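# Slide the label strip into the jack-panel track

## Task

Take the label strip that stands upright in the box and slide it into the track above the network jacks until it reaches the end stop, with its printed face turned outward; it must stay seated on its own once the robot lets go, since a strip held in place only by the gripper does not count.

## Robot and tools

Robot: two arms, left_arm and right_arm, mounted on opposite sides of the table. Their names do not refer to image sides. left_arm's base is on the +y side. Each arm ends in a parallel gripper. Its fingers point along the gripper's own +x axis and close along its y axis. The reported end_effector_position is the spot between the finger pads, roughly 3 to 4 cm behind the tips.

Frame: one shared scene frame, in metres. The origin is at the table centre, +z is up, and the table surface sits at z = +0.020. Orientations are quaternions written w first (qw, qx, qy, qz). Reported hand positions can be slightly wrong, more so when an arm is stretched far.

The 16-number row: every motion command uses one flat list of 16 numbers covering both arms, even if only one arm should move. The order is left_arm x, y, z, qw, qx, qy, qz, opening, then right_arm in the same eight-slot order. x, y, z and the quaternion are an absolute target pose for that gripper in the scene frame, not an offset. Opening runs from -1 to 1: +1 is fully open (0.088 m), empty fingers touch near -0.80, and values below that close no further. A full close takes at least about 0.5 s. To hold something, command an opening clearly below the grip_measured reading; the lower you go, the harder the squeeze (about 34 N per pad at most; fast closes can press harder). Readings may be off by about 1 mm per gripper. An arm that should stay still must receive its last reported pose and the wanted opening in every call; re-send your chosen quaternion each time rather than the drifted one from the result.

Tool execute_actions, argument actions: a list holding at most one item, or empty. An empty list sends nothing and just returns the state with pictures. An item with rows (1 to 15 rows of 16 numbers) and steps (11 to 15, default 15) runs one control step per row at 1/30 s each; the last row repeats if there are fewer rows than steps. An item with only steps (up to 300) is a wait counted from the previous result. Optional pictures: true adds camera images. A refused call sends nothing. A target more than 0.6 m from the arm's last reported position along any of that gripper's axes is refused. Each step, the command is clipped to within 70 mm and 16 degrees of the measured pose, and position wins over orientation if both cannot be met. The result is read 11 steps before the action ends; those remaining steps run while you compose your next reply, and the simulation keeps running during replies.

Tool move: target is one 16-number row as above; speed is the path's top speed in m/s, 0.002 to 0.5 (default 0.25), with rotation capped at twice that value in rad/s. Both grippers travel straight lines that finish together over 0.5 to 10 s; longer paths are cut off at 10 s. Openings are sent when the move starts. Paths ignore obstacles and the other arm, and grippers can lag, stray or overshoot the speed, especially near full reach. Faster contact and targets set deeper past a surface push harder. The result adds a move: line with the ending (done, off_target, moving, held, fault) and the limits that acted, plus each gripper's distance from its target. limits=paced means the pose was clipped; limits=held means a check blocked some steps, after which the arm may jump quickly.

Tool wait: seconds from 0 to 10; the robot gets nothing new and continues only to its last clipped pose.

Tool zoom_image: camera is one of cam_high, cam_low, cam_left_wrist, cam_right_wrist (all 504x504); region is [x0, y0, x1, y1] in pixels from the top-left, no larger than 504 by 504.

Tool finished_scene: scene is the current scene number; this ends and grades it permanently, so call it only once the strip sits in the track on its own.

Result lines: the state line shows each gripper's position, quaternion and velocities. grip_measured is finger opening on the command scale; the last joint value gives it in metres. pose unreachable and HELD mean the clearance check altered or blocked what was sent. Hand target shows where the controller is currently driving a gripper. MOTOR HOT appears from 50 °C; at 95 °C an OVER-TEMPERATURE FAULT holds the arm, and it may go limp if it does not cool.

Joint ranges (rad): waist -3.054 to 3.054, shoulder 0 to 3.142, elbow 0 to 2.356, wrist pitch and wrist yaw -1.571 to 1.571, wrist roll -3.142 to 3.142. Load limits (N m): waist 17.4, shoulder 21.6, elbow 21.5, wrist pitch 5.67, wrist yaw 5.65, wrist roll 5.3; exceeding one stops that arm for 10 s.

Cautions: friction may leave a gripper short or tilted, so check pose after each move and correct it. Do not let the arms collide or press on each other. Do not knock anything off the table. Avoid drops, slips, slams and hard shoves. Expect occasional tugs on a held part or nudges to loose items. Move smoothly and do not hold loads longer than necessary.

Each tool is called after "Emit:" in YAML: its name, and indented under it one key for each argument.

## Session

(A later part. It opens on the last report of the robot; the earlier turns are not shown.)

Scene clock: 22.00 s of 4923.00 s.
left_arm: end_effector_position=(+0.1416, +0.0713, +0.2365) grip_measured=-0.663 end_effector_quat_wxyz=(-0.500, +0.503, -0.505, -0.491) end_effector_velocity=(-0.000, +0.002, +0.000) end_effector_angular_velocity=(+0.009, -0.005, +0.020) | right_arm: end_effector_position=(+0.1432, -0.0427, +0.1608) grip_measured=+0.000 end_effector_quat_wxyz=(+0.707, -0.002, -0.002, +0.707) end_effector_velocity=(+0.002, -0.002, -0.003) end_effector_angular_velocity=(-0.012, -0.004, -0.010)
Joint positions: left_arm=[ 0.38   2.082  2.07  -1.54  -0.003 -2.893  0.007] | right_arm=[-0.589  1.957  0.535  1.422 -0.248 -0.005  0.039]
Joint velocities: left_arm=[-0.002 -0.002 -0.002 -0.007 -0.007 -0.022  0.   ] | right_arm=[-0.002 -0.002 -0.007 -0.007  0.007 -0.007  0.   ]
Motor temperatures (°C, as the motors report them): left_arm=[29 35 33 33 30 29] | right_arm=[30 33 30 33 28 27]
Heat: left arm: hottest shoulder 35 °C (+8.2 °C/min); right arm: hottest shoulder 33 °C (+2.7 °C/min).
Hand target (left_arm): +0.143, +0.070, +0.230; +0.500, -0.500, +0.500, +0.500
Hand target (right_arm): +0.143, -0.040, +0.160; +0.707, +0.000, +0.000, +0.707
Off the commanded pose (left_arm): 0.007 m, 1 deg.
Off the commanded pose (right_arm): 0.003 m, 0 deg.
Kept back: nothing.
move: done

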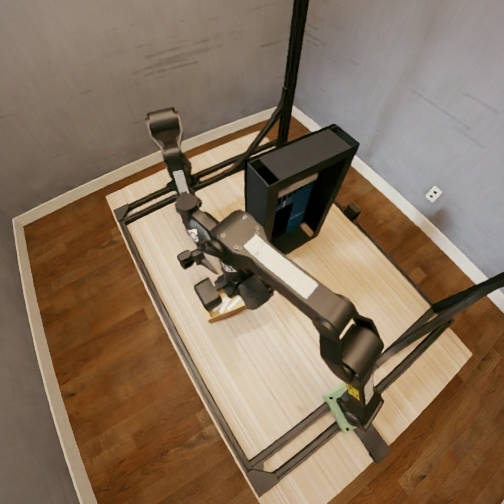

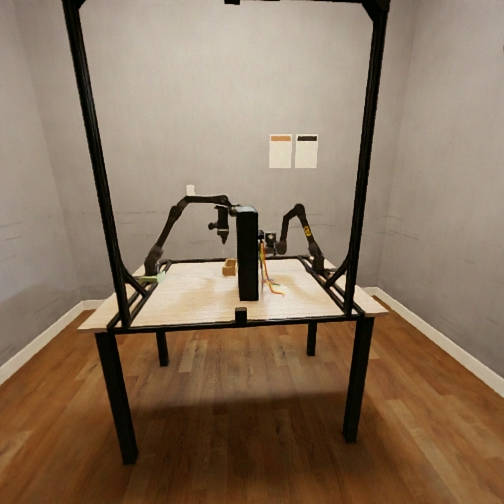

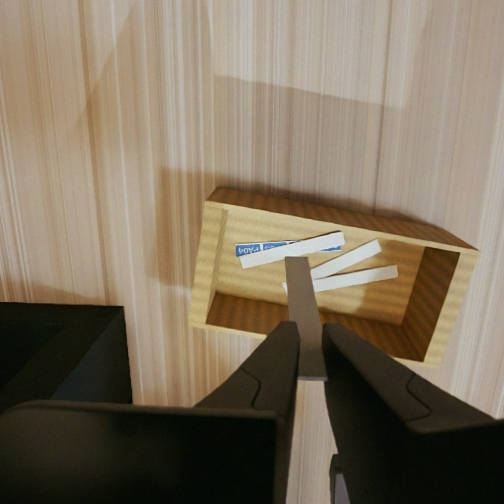

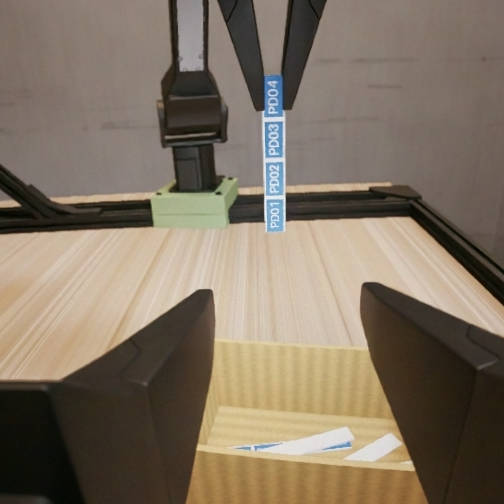

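Emit:
execute_actions:
  actions: []

Emit:
move:
  target: [0.143,0.07,0.23,0.5,-0.5,0.5,0.5,-0.85,0.141,0.02,0.18,0.707,0,0,0.707,0]
  speed: 0.08

Scene clock: 24.43 s of 4923.00 s.
left_arm: end_effector_position=(+0.1416, +0.0713, +0.2363) grip_measured=-0.663 end_effector_quat_wxyz=(-0.500, +0.503, -0.505, -0.491) end_effector_velocity=(+0.002, +0.003, +0.000) end_effector_angular_velocity=(+0.009, -0.006, -0.005) | right_arm: end_effector_position=(+0.1431, -0.0425, +0.1609) grip_measured=+0.000 end_effector_quat_wxyz=(+0.707, -0.002, -0.002, +0.707) end_effector_velocity=(+0.004, -0.001, -0.001) end_effector_angular_velocity=(-0.007, -0.020, -0.015)
Joint positions: left_arm=[ 0.38   2.082  2.07  -1.54  -0.002 -2.895  0.007] | right_arm=[-0.588  1.957  0.536  1.422 -0.248 -0.005  0.039]
Joint velocities: left_arm=[ 0.002 -0.002 -0.002 -0.007 -0.007  0.007  0.   ] | right_arm=[-0.007 -0.002 -0.002 -0.007  0.007 -0.022 -0.   ]
Motor temperatures (°C, as the motors report them): left_arm=[29 35 33 33 30 29] | right_arm=[30 33 30 34 28 27]
Heat: left arm: hottest shoulder 35 °C (+7.4 °C/min); right arm: hottest wrist pitch 34 °C (+4.9 °C/min).
Hand target (left_arm): +0.143, +0.070, +0.230; +0.500, -0.500, +0.500, +0.500
Hand target (right_arm): +0.143, -0.040, +0.160; +0.707, +0.000, -0.000, +0.707
Off the commanded pose (left_arm): 0.007 m, 1 deg.
Off the commanded pose (right_arm): 0.003 m, 0 deg.
Kept back: nothing.
Steps of this call (steps 1 to 73: nothing new was sent). Readings (end_effector_position):
1: left_arm (+0.1416, +0.0713, +0.2365) | right_arm (+0.1432, -0.0426, +0.1609)
2: left_arm (+0.1416, +0.0713, +0.2365) | right_arm (+0.1432, -0.0426, +0.1609)
4: left_arm (+0.1416, +0.0713, +0.2365) | right_arm (+0.1432, -0.0426, +0.1608)
8: left_arm (+0.1416, +0.0713, +0.2365) | right_arm (+0.1432, -0.0426, +0.1608)
73: the state above

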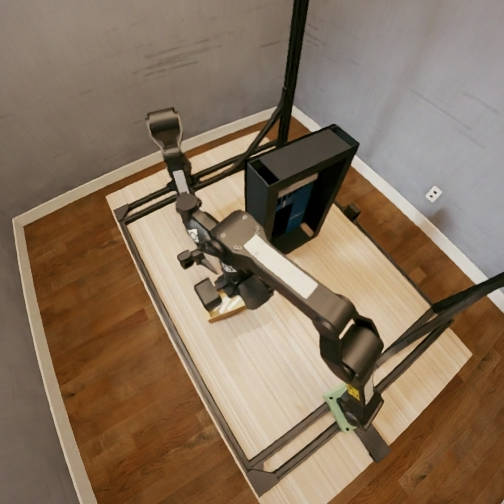

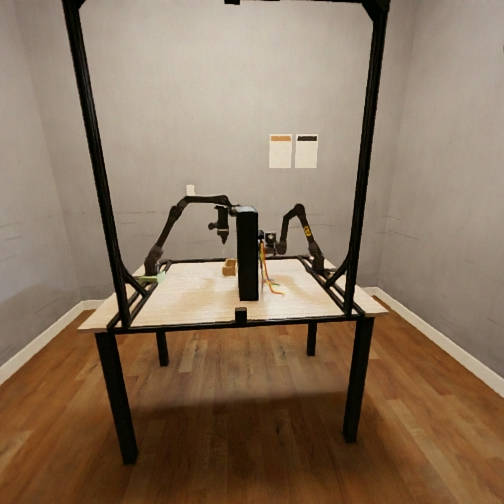

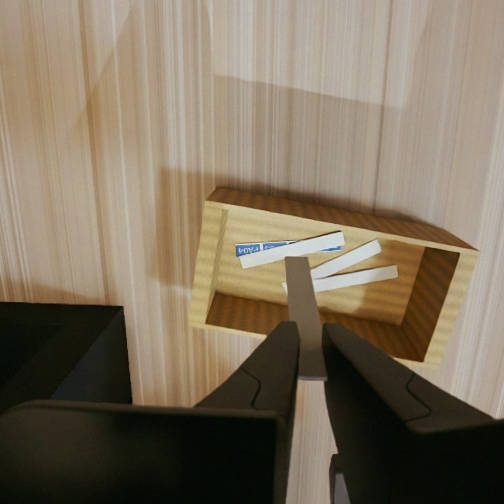

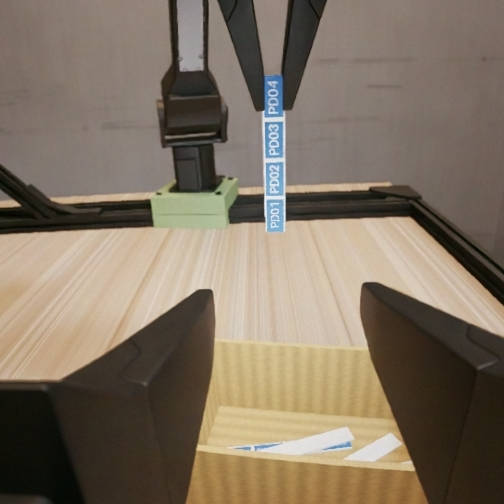

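Scene clock: 25.67 s of 4923.00 s.
left_arm: end_effector_position=(+0.1416, +0.0713, +0.2363) grip_measured=-0.663 end_effector_quat_wxyz=(-0.500, +0.503, -0.505, -0.491) end_effector_velocity=(-0.000, +0.002, -0.002) end_effector_angular_velocity=(+0.014, -0.004, +0.005) | right_arm: end_effector_position=(+0.1413, +0.0167, +0.1808) grip_measured=+0.000 end_effector_quat_wxyz=(+0.707, -0.002, -0.001, +0.707) end_effector_velocity=(+0.003, +0.001, -0.000) end_effector_angular_velocity=(-0.002, +0.008, -0.010)
Joint positions: left_arm=[ 0.38   2.082  2.07  -1.54  -0.002 -2.895  0.007] | right_arm=[-0.541  2.003  0.79   1.211 -0.2   -0.005  0.039]
Joint velocities: left_arm=[-0.002  0.002 -0.002 -0.007 -0.007 -0.007 -0.   ] | right_arm=[-0.002  0.002  0.007 -0.007  0.007  0.007  0.   ]
Motor temperatures (°C, as the motors report them): left_arm=[29 36 34 33 30 29] | right_arm=[30 33 30 34 28 27]
Heat: left arm: hottest shoulder 36 °C (+9.4 °C/min); right arm: hottest wrist pitch 34 °C (+4.7 °C/min).
Hand target (left_arm): +0.143, +0.070, +0.230; +0.500, -0.500, +0.500, +0.500
Hand target (right_arm): +0.141, +0.020, +0.180; +0.707, -0.000, +0.000, +0.707
Off the commanded pose (left_arm): 0.007 m, 1 deg.
Off the commanded pose (right_arm): 0.003 m, 0 deg.
Kept back: nothing.
move: done

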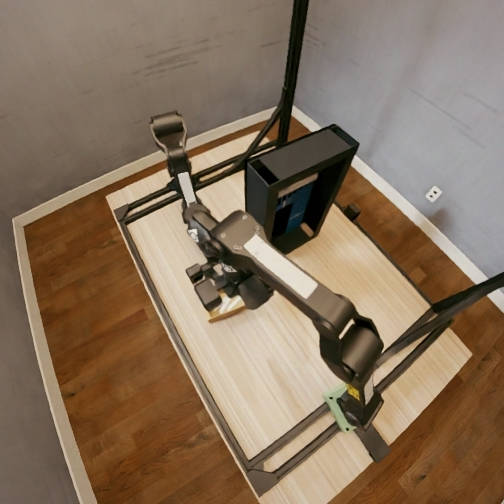

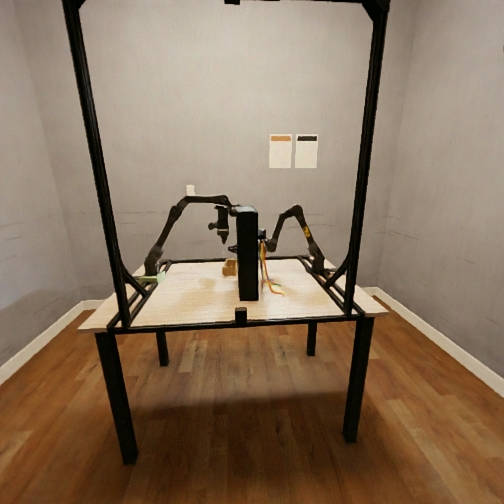

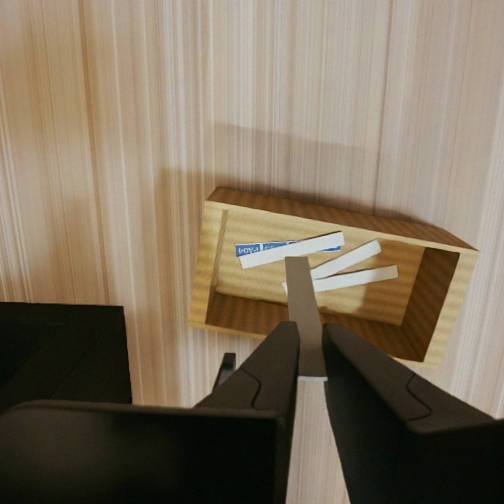

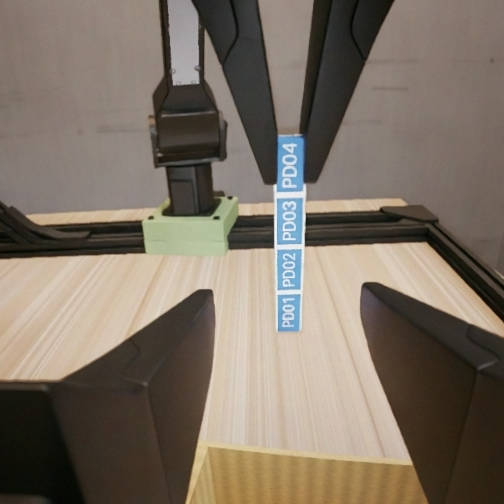

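Emit:
move:
  target: [0.143,0.07,0.23,0.5,-0.5,0.5,0.5,-0.85,0.141,0.053,0.187,0.707,0,0,0.707,-0.35]
  speed: 0.04

Scene clock: 27.23 s of 4923.00 s.
left_arm: end_effector_position=(+0.1416, +0.0713, +0.2363) grip_measured=-0.663 end_effector_quat_wxyz=(-0.500, +0.503, -0.505, -0.492) end_effector_velocity=(-0.001, +0.003, -0.001) end_effector_angular_velocity=(+0.014, -0.004, +0.005) | right_arm: end_effector_position=(+0.1416, +0.0497, +0.1884) grip_measured=-0.350 end_effector_quat_wxyz=(+0.707, -0.001, -0.002, +0.707) end_effector_velocity=(+0.001, +0.002, -0.001) end_effector_angular_velocity=(-0.012, -0.020, +0.005)
Joint positions: left_arm=[ 0.38   2.083  2.07  -1.541 -0.002 -2.895  0.007] | right_arm=[-0.524  2.061  0.941  1.12  -0.183 -0.005  0.022]
Joint velocities: left_arm=[-0.002 -0.002 -0.007 -0.007 -0.007 -0.007 -0.   ] | right_arm=[-0.002  0.002  0.012 -0.022 -0.007 -0.022 -0.   ]
Motor temperatures (°C, as the motors report them): left_arm=[29 36 34 32 30 29] | right_arm=[30 33 30 34 28 27]
Heat: left arm: hottest shoulder 36 °C (+8.8 °C/min); right arm: hottest wrist pitch 34 °C (+4.4 °C/min).
Hand target (left_arm): +0.143, +0.070, +0.230; +0.500, -0.500, +0.500, +0.500
Hand target (right_arm): +0.141, +0.053, +0.187; +0.707, +0.000, -0.000, +0.707
Off the commanded pose (left_arm): 0.007 m, 1 deg.
Off the commanded pose (right_arm): 0.004 m, 0 deg.
Kept back: nothing.
move: done

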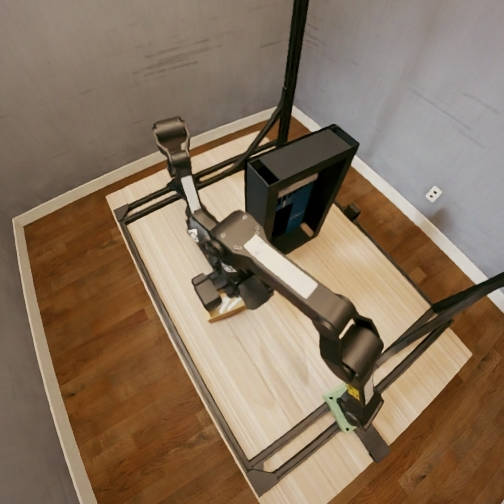

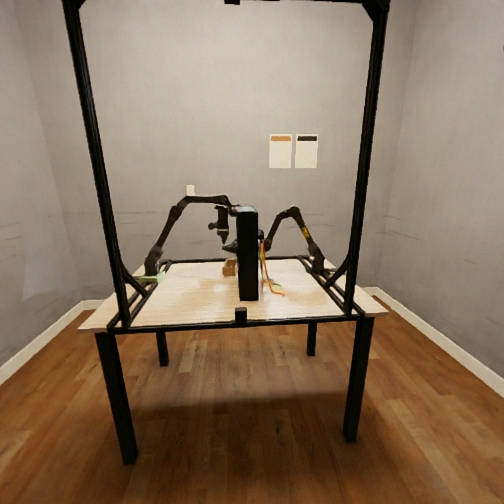

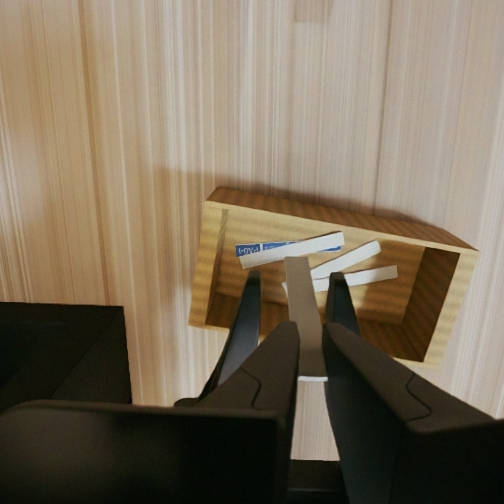

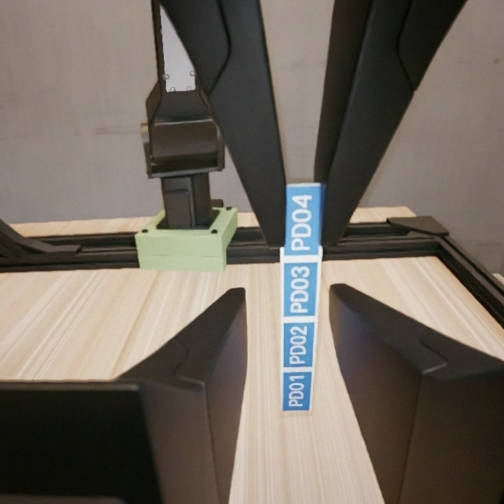

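Emit:
move:
  target: [0.143,0.07,0.23,0.5,-0.5,0.5,0.5,-0.85,0.146,0.057,0.187,0.707,0,0,0.707,-0.5]
  speed: 0.02

Scene clock: 28.27 s of 4923.00 s.
left_arm: end_effector_position=(+0.1416, +0.0713, +0.2363) grip_measured=-0.663 end_effector_quat_wxyz=(-0.500, +0.503, -0.505, -0.492) end_effector_velocity=(+0.002, -0.001, +0.002) end_effector_angular_velocity=(-0.010, -0.010, +0.025) | right_arm: end_effector_position=(+0.1444, +0.0543, +0.1881) grip_measured=-0.500 end_effector_quat_wxyz=(+0.707, -0.002, -0.001, +0.707) end_effector_velocity=(+0.000, +0.001, +0.002) end_effector_angular_velocity=(+0.002, -0.008, +0.005)
Joint positions: left_arm=[ 0.38   2.083  2.07  -1.541 -0.002 -2.895  0.007] | right_arm=[-0.528  2.074  0.965  1.109 -0.186 -0.005  0.015]
Joint velocities: left_arm=[ 0.002 -0.002  0.002  0.007 -0.007 -0.022  0.   ] | right_arm=[-0.002 -0.002  0.007 -0.007 -0.007 -0.007 -0.   ]
Motor temperatures (°C, as the motors report them): left_arm=[29 36 34 32 30 29] | right_arm=[30 34 30 34 28 27]
Heat: left arm: hottest shoulder 36 °C (+8.5 °C/min); right arm: hottest shoulder 34 °C (+4.2 °C/min).
Hand target (left_arm): +0.143, +0.070, +0.230; +0.500, -0.500, +0.500, +0.500
Hand target (right_arm): +0.146, +0.057, +0.187; +0.707, -0.000, -0.000, +0.707
Off the commanded pose (left_arm): 0.007 m, 1 deg.
Off the commanded pose (right_arm): 0.003 m, 0 deg.
Kept back: nothing.
move: done

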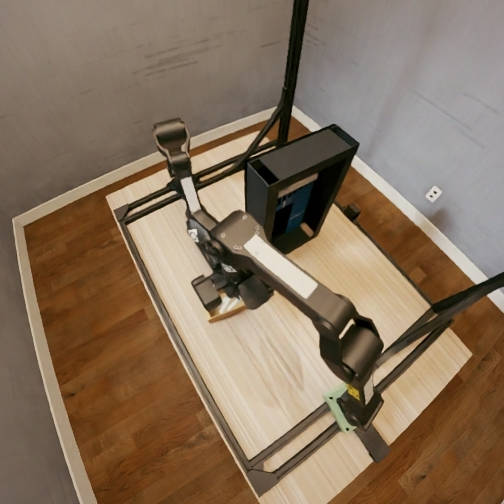

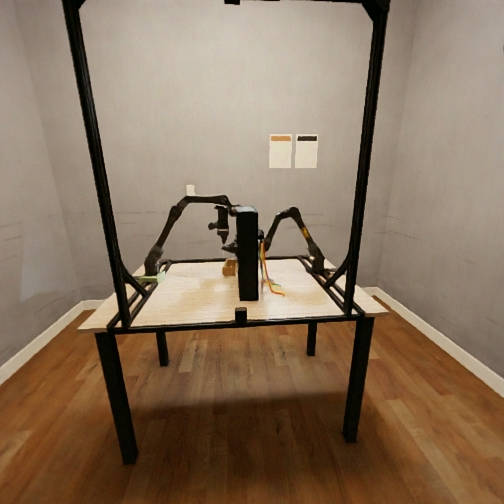

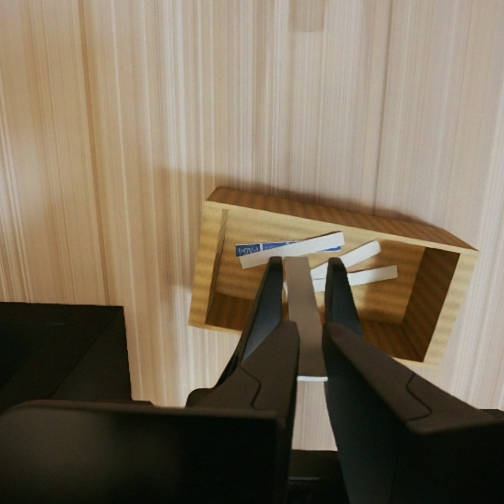

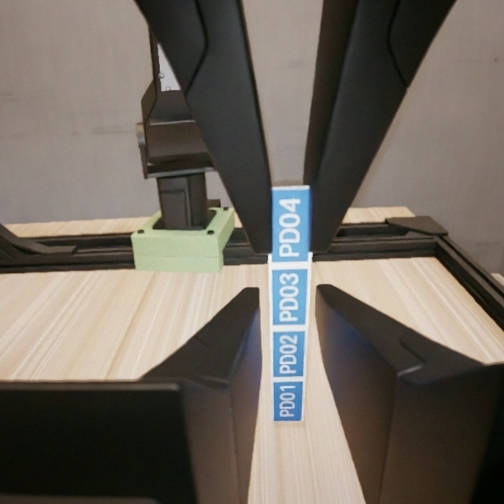

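Emit:
move:
  target: [0.143,0.07,0.23,0.5,-0.5,0.5,0.5,-0.85,0.146,0.057,0.187,0.707,0,0,0.707,-0.85]

Scene clock: 29.23 s of 4923.00 s.
left_arm: end_effector_position=(+0.1419, +0.0713, +0.2363) grip_measured=-0.668 end_effector_quat_wxyz=(-0.500, +0.503, -0.505, -0.491) end_effector_velocity=(-0.000, +0.002, +0.000) end_effector_angular_velocity=(+0.009, -0.005, +0.020) | right_arm: end_effector_position=(+0.1440, +0.0545, +0.1882) grip_measured=-0.645 end_effector_quat_wxyz=(+0.706, -0.002, -0.001, +0.708) end_effector_velocity=(+0.000, -0.001, -0.001) end_effector_angular_velocity=(-0.007, -0.006, +0.005)
Joint positions: left_arm=[ 0.38   2.083  2.07  -1.541 -0.004 -2.895  0.006] | right_arm=[-0.528  2.074  0.965  1.109 -0.189 -0.004  0.007]
Joint velocities: left_arm=[-0.002 -0.002 -0.002 -0.007 -0.007 -0.022  0.001] | right_arm=[-0.002 -0.002 -0.002 -0.007 -0.007 -0.007 -0.   ]
Motor temperatures (°C, as the motors report them): left_arm=[29 36 34 32 30 29] | right_arm=[30 34 30 34 28 27]
Heat: left arm: hottest shoulder 36 °C (+8.2 °C/min); right arm: hottest shoulder 34 °C (+4.1 °C/min).
Hand target (left_arm): +0.143, +0.070, +0.230; +0.500, -0.500, +0.500, +0.500
Hand target (right_arm): +0.146, +0.057, +0.187; +0.707, -0.000, -0.000, +0.707
Off the commanded pose (left_arm): 0.006 m, 1 deg.
Off the commanded pose (right_arm): 0.003 m, 0 deg.
Kept back: nothing.
move: done

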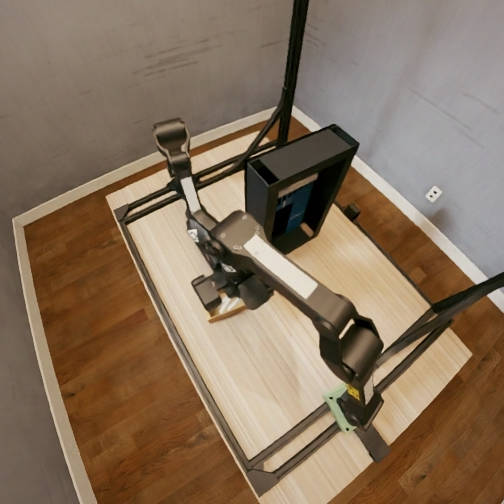

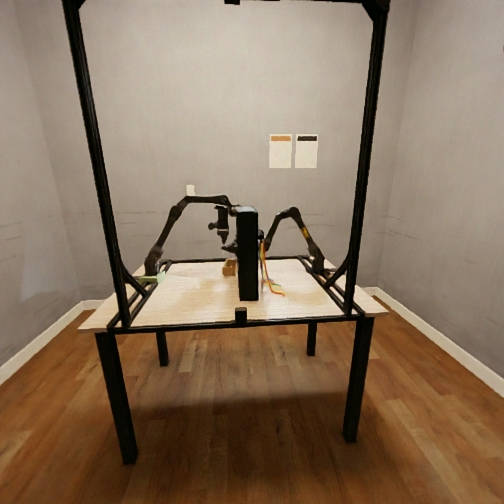

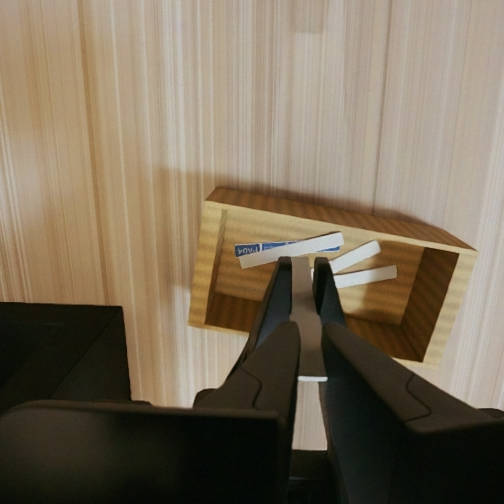

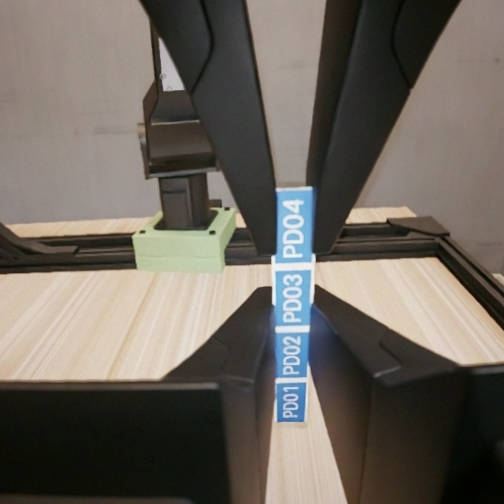

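Emit:
move:
  target: [0.143,0.07,0.23,0.5,-0.5,0.5,0.5,-0.2,0.146,0.057,0.187,0.707,0,0,0.707,-0.85]

Emit:
move:
  target: [0.143,0.1,0.28,0.5,-0.5,0.5,0.5,-0.2,0.146,0.057,0.187,0.707,0,0,0.707,-0.85]
  speed: 0.1

Emit:
move:
  target: [0.143,0.2,0.28,0.5,-0.5,0.5,0.5,-0.2,0.06,-0.17,0.312,0.5,0.5,0.5,0.5,-0.85]
  speed: 0.15

Scene clock: 30.63 s of 4923.00 s.
left_arm: end_effector_position=(+0.1419, +0.0712, +0.2362) grip_measured=-0.201 end_effector_quat_wxyz=(-0.500, +0.503, -0.505, -0.492) end_effector_velocity=(-0.000, +0.002, +0.000) end_effector_angular_velocity=(+0.009, -0.005, +0.005) | right_arm: end_effector_position=(+0.1440, +0.0545, +0.1882) grip_measured=-0.645 end_effector_quat_wxyz=(+0.706, -0.002, -0.001, +0.708) end_effector_velocity=(+0.000, -0.001, -0.001) end_effector_angular_velocity=(-0.007, -0.021, +0.005)
Joint positions: left_arm=[ 0.38   2.083  2.071 -1.541 -0.003 -2.895  0.029] | right_arm=[-0.528  2.074  0.965  1.109 -0.189 -0.004  0.007]
Joint velocities: left_arm=[-0.002 -0.002 -0.002 -0.007 -0.007 -0.007 -0.   ] | right_arm=[-0.002 -0.002 -0.002 -0.007 -0.007 -0.022 -0.   ]
Motor temperatures (°C, as the motors report them): left_arm=[29 36 34 32 30 29] | right_arm=[30 34 30 34 28 27]
Heat: left arm: hottest shoulder 36 °C (+7.8 °C/min); right arm: hottest shoulder 34 °C (+3.9 °C/min).
Hand target (left_arm): +0.143, +0.070, +0.230; +0.500, -0.500, +0.500, +0.500
Hand target (right_arm): +0.146, +0.057, +0.187; +0.707, -0.000, -0.000, +0.707
Off the commanded pose (left_arm): 0.006 m, 1 deg.
Off the commanded pose (right_arm): 0.003 m, 0 deg.
Kept back: nothing.
move: done

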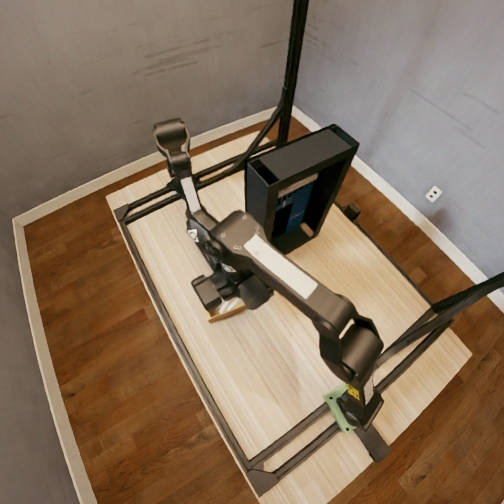

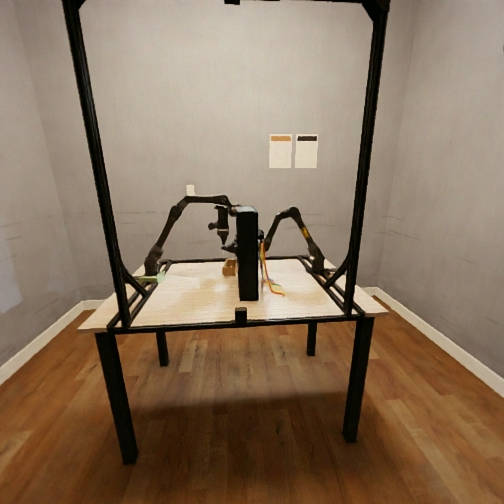

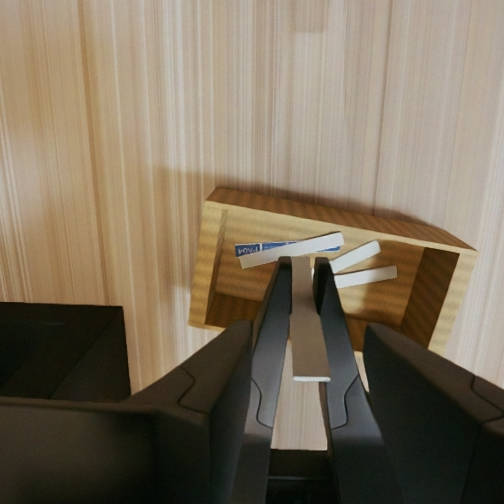

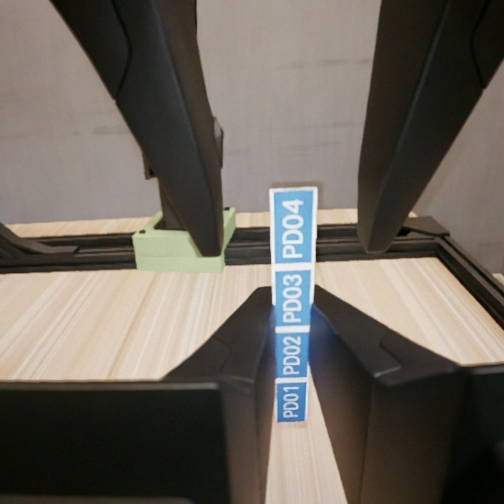

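Scene clock: 31.53 s of 4923.00 s.
left_arm: end_effector_position=(+0.1429, +0.0970, +0.2793) grip_measured=-0.200 end_effector_quat_wxyz=(-0.482, +0.530, -0.515, -0.471) end_effector_velocity=(-0.002, +0.008, -0.007) end_effector_angular_velocity=(+0.047, +0.005, +0.006) | right_arm: end_effector_position=(+0.1440, +0.0546, +0.1881) grip_measured=-0.645 end_effector_quat_wxyz=(+0.706, -0.002, -0.001, +0.708) end_effector_velocity=(+0.000, -0.001, +0.001) end_effector_angular_velocity=(-0.002, -0.007, +0.005)
Joint positions: left_arm=[ 0.399  1.939  2.033 -1.568 -0.002 -2.89   0.029] | right_arm=[-0.528  2.075  0.966  1.109 -0.189 -0.004  0.007]
Joint velocities: left_arm=[-0.002 -0.002 -0.027 -0.022 -0.007 -0.007 -0.   ] | right_arm=[-0.002 -0.007 -0.002 -0.007 -0.007 -0.007 -0.   ]
Motor temperatures (°C, as the motors report them): left_arm=[29 37 34 32 30 29] | right_arm=[30 34 30 34 28 27]
Heat: left arm: hottest shoulder 37 °C (+9.5 °C/min); right arm: hottest shoulder 34 °C (+3.8 °C/min).
Hand target (left_arm): +0.143, +0.100, +0.280; -0.483, +0.528, -0.516, -0.472
Hand target (right_arm): +0.146, +0.057, +0.187; +0.707, -0.000, -0.000, +0.707
Off the commanded pose (left_arm): 0.003 m, 6 deg.
Off the commanded pose (right_arm): 0.003 m, 0 deg.
joint sent to its limit (left arm) — the command would take joint 4 (wrist pitch) past its lower limit, so that joint was sent only as far as its limit.
Kept back: nothing.
move: off_target (left_arm)

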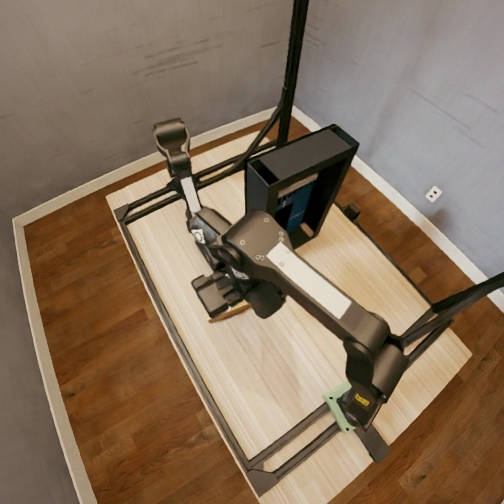

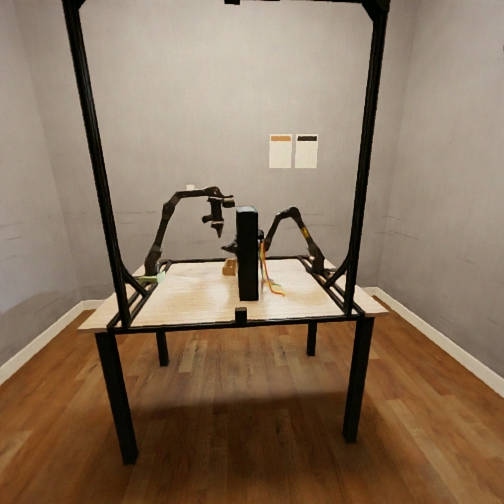

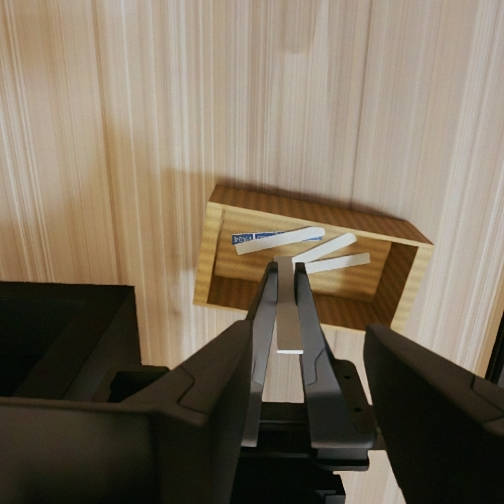

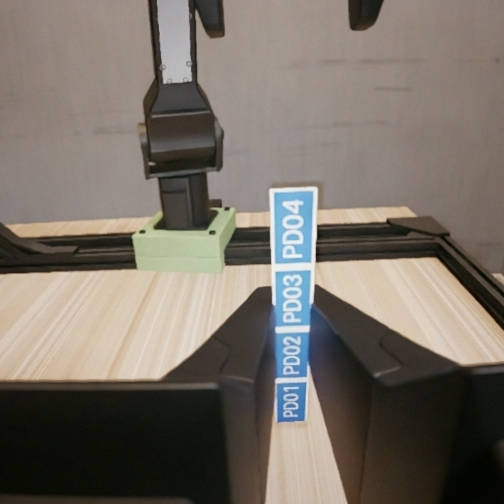

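Scene clock: 37.20 s of 4923.00 s.
left_arm: end_effector_position=(+0.1437, +0.1969, +0.2801) grip_measured=-0.200 end_effector_quat_wxyz=(-0.495, +0.511, -0.503, -0.490) end_effector_velocity=(-0.001, +0.003, +0.001) end_effector_angular_velocity=(+0.004, -0.005, +0.034) | right_arm: end_effector_position=(+0.0601, -0.1697, +0.3117) grip_measured=-0.645 end_effector_quat_wxyz=(+0.502, +0.498, +0.500, +0.501) end_effector_velocity=(+0.002, -0.002, -0.003) end_effector_angular_velocity=(-0.012, +0.021, -0.010)
Joint positions: left_arm=[ 0.493  1.605  1.634 -1.568 -0.002 -2.795  0.029] | right_arm=[-0.248  0.76   0.444  0.312  0.092  1.566  0.007]
Joint velocities: left_arm=[-0.002 -0.007 -0.002 -0.007 -0.007 -0.037 -0.   ] | right_arm=[-0.002 -0.012 -0.002 -0.022  0.007  0.022 -0.002]
Motor temperatures (°C, as the motors report them): left_arm=[29 37 34 32 30 29] | right_arm=[30 35 30 34 28 27]
Heat: left arm: hottest shoulder 37 °C (+8.1 °C/min); right arm: hottest shoulder 35 °C (+4.8 °C/min).
Hand target (left_arm): +0.143, +0.200, +0.279; +0.496, -0.508, +0.504, +0.491
Hand target (right_arm): +0.060, -0.171, +0.313; +0.500, +0.500, +0.501, +0.499
Off the commanded pose (left_arm): 0.003 m, 2 deg.
Off the commanded pose (right_arm): 0.000 m, 0 deg.
joint sent to its limit (left arm) — the command would take joint 4 (wrist pitch) past its lower limit, so that joint was sent only as far as its limit.
Kept back: nothing.
move: done

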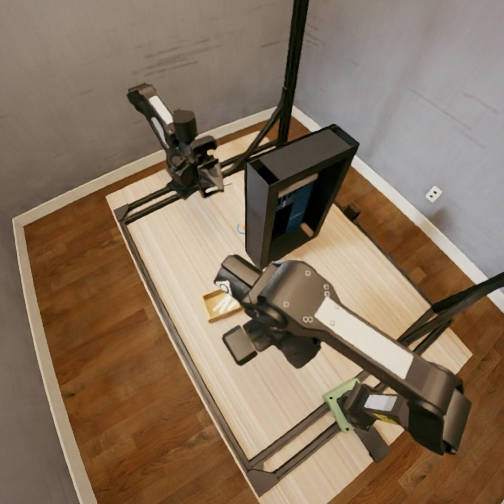

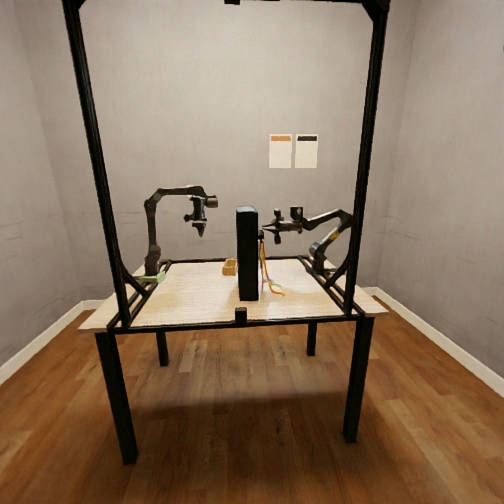

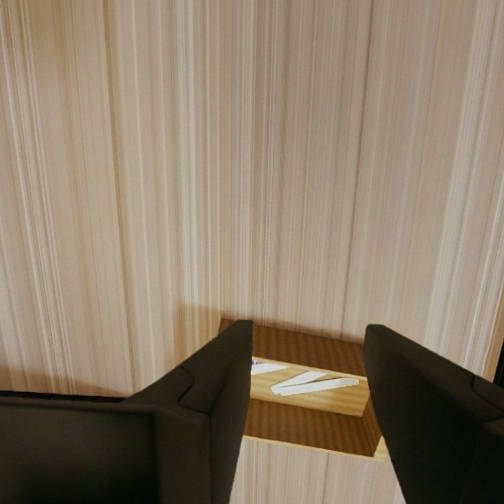

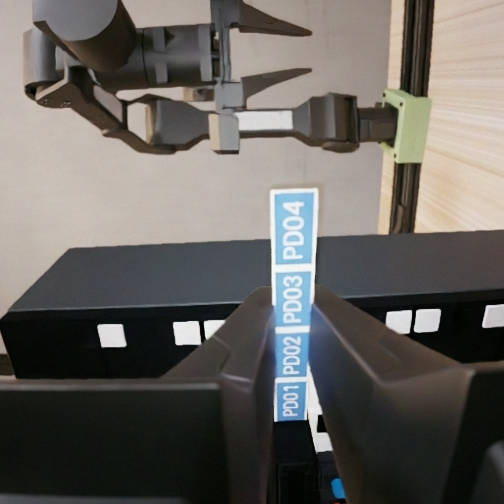

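Emit:
move:
  target: [0.143,0.2,0.28,0.495,-0.511,0.503,0.49,-0.2,-0.08,-0.18,0.312,0.5,0.5,0.5,0.5,-0.85]
  speed: 0.1

Emit:
zoom_image:
  camera: "cam_low"
  region: [230,200,310,260]

Scene clock: 39.40 s of 4923.00 s.
left_arm: end_effector_position=(+0.1435, +0.1976, +0.2807) grip_measured=-0.200 end_effector_quat_wxyz=(-0.495, +0.512, -0.504, -0.489) end_effector_velocity=(-0.003, +0.002, +0.001) end_effector_angular_velocity=(-0.000, +0.008, +0.005) | right_arm: end_effector_position=(-0.0783, -0.1808, +0.3071) grip_measured=-0.645 end_effector_quat_wxyz=(+0.504, +0.495, +0.501, +0.500) end_effector_velocity=(-0.002, +0.000, +0.002) end_effector_angular_velocity=(+0.005, +0.013, -0.000)
Joint positions: left_arm=[ 0.493  1.601  1.632 -1.568 -0.002 -2.795  0.029] | right_arm=[0.499 1.076 0.544 0.519 0.839 1.572 0.007]
Joint velocities: left_arm=[-0.002 -0.007 -0.002 -0.007  0.007 -0.007 -0.   ] | right_arm=[0.007 0.007 0.007 0.007 0.007 0.007 0.001]
Motor temperatures (°C, as the motors report them): left_arm=[29 38 34 32 30 29] | right_arm=[30 34 31 35 28 27]
Heat: left arm: hottest shoulder 38 °C (+9.1 °C/min); right arm: hottest wrist pitch 35 °C (+4.6 °C/min).
Hand target (left_arm): +0.143, +0.200, +0.280; +0.495, -0.511, +0.503, +0.490
Hand target (right_arm): -0.080, -0.180, +0.312; +0.499, +0.500, +0.501, +0.499
Off the commanded pose (left_arm): 0.003 m, 0 deg.
Off the commanded pose (right_arm): 0.005 m, 1 deg.
Kept back: nothing.
move: done

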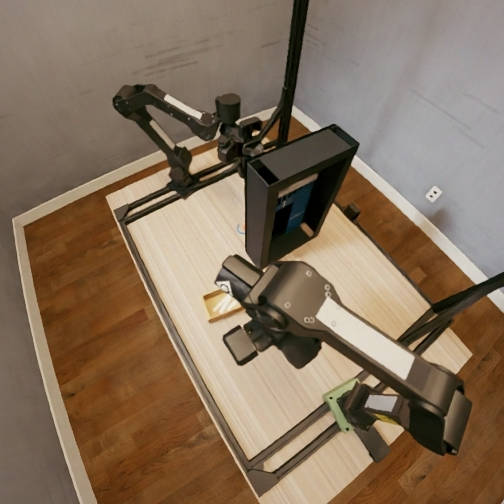

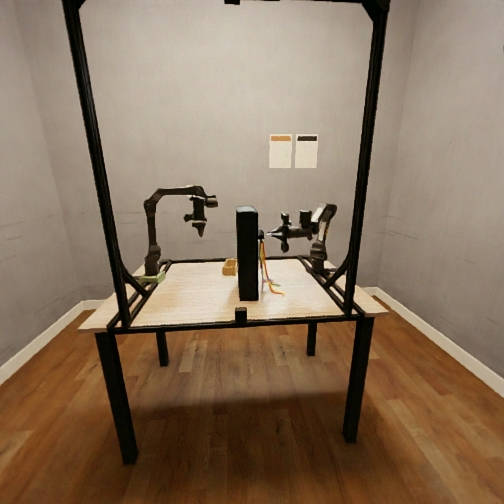

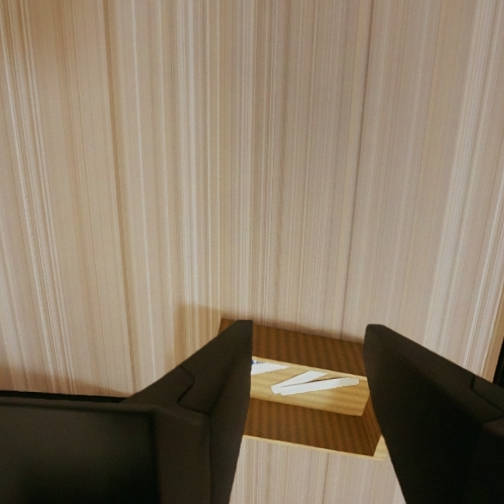

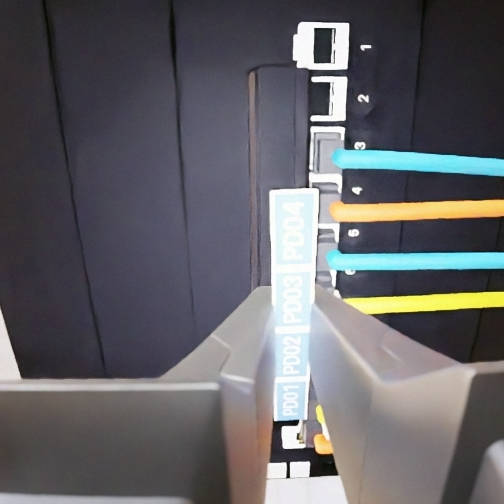

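Region (230, 200, 310, 260) of cam_low's 504x504 image, scaled by 6.300, with more detail than that image has; it fills the top 378 rows of this view, and the rest is white.

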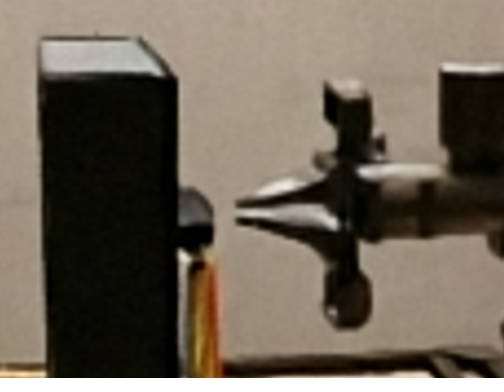

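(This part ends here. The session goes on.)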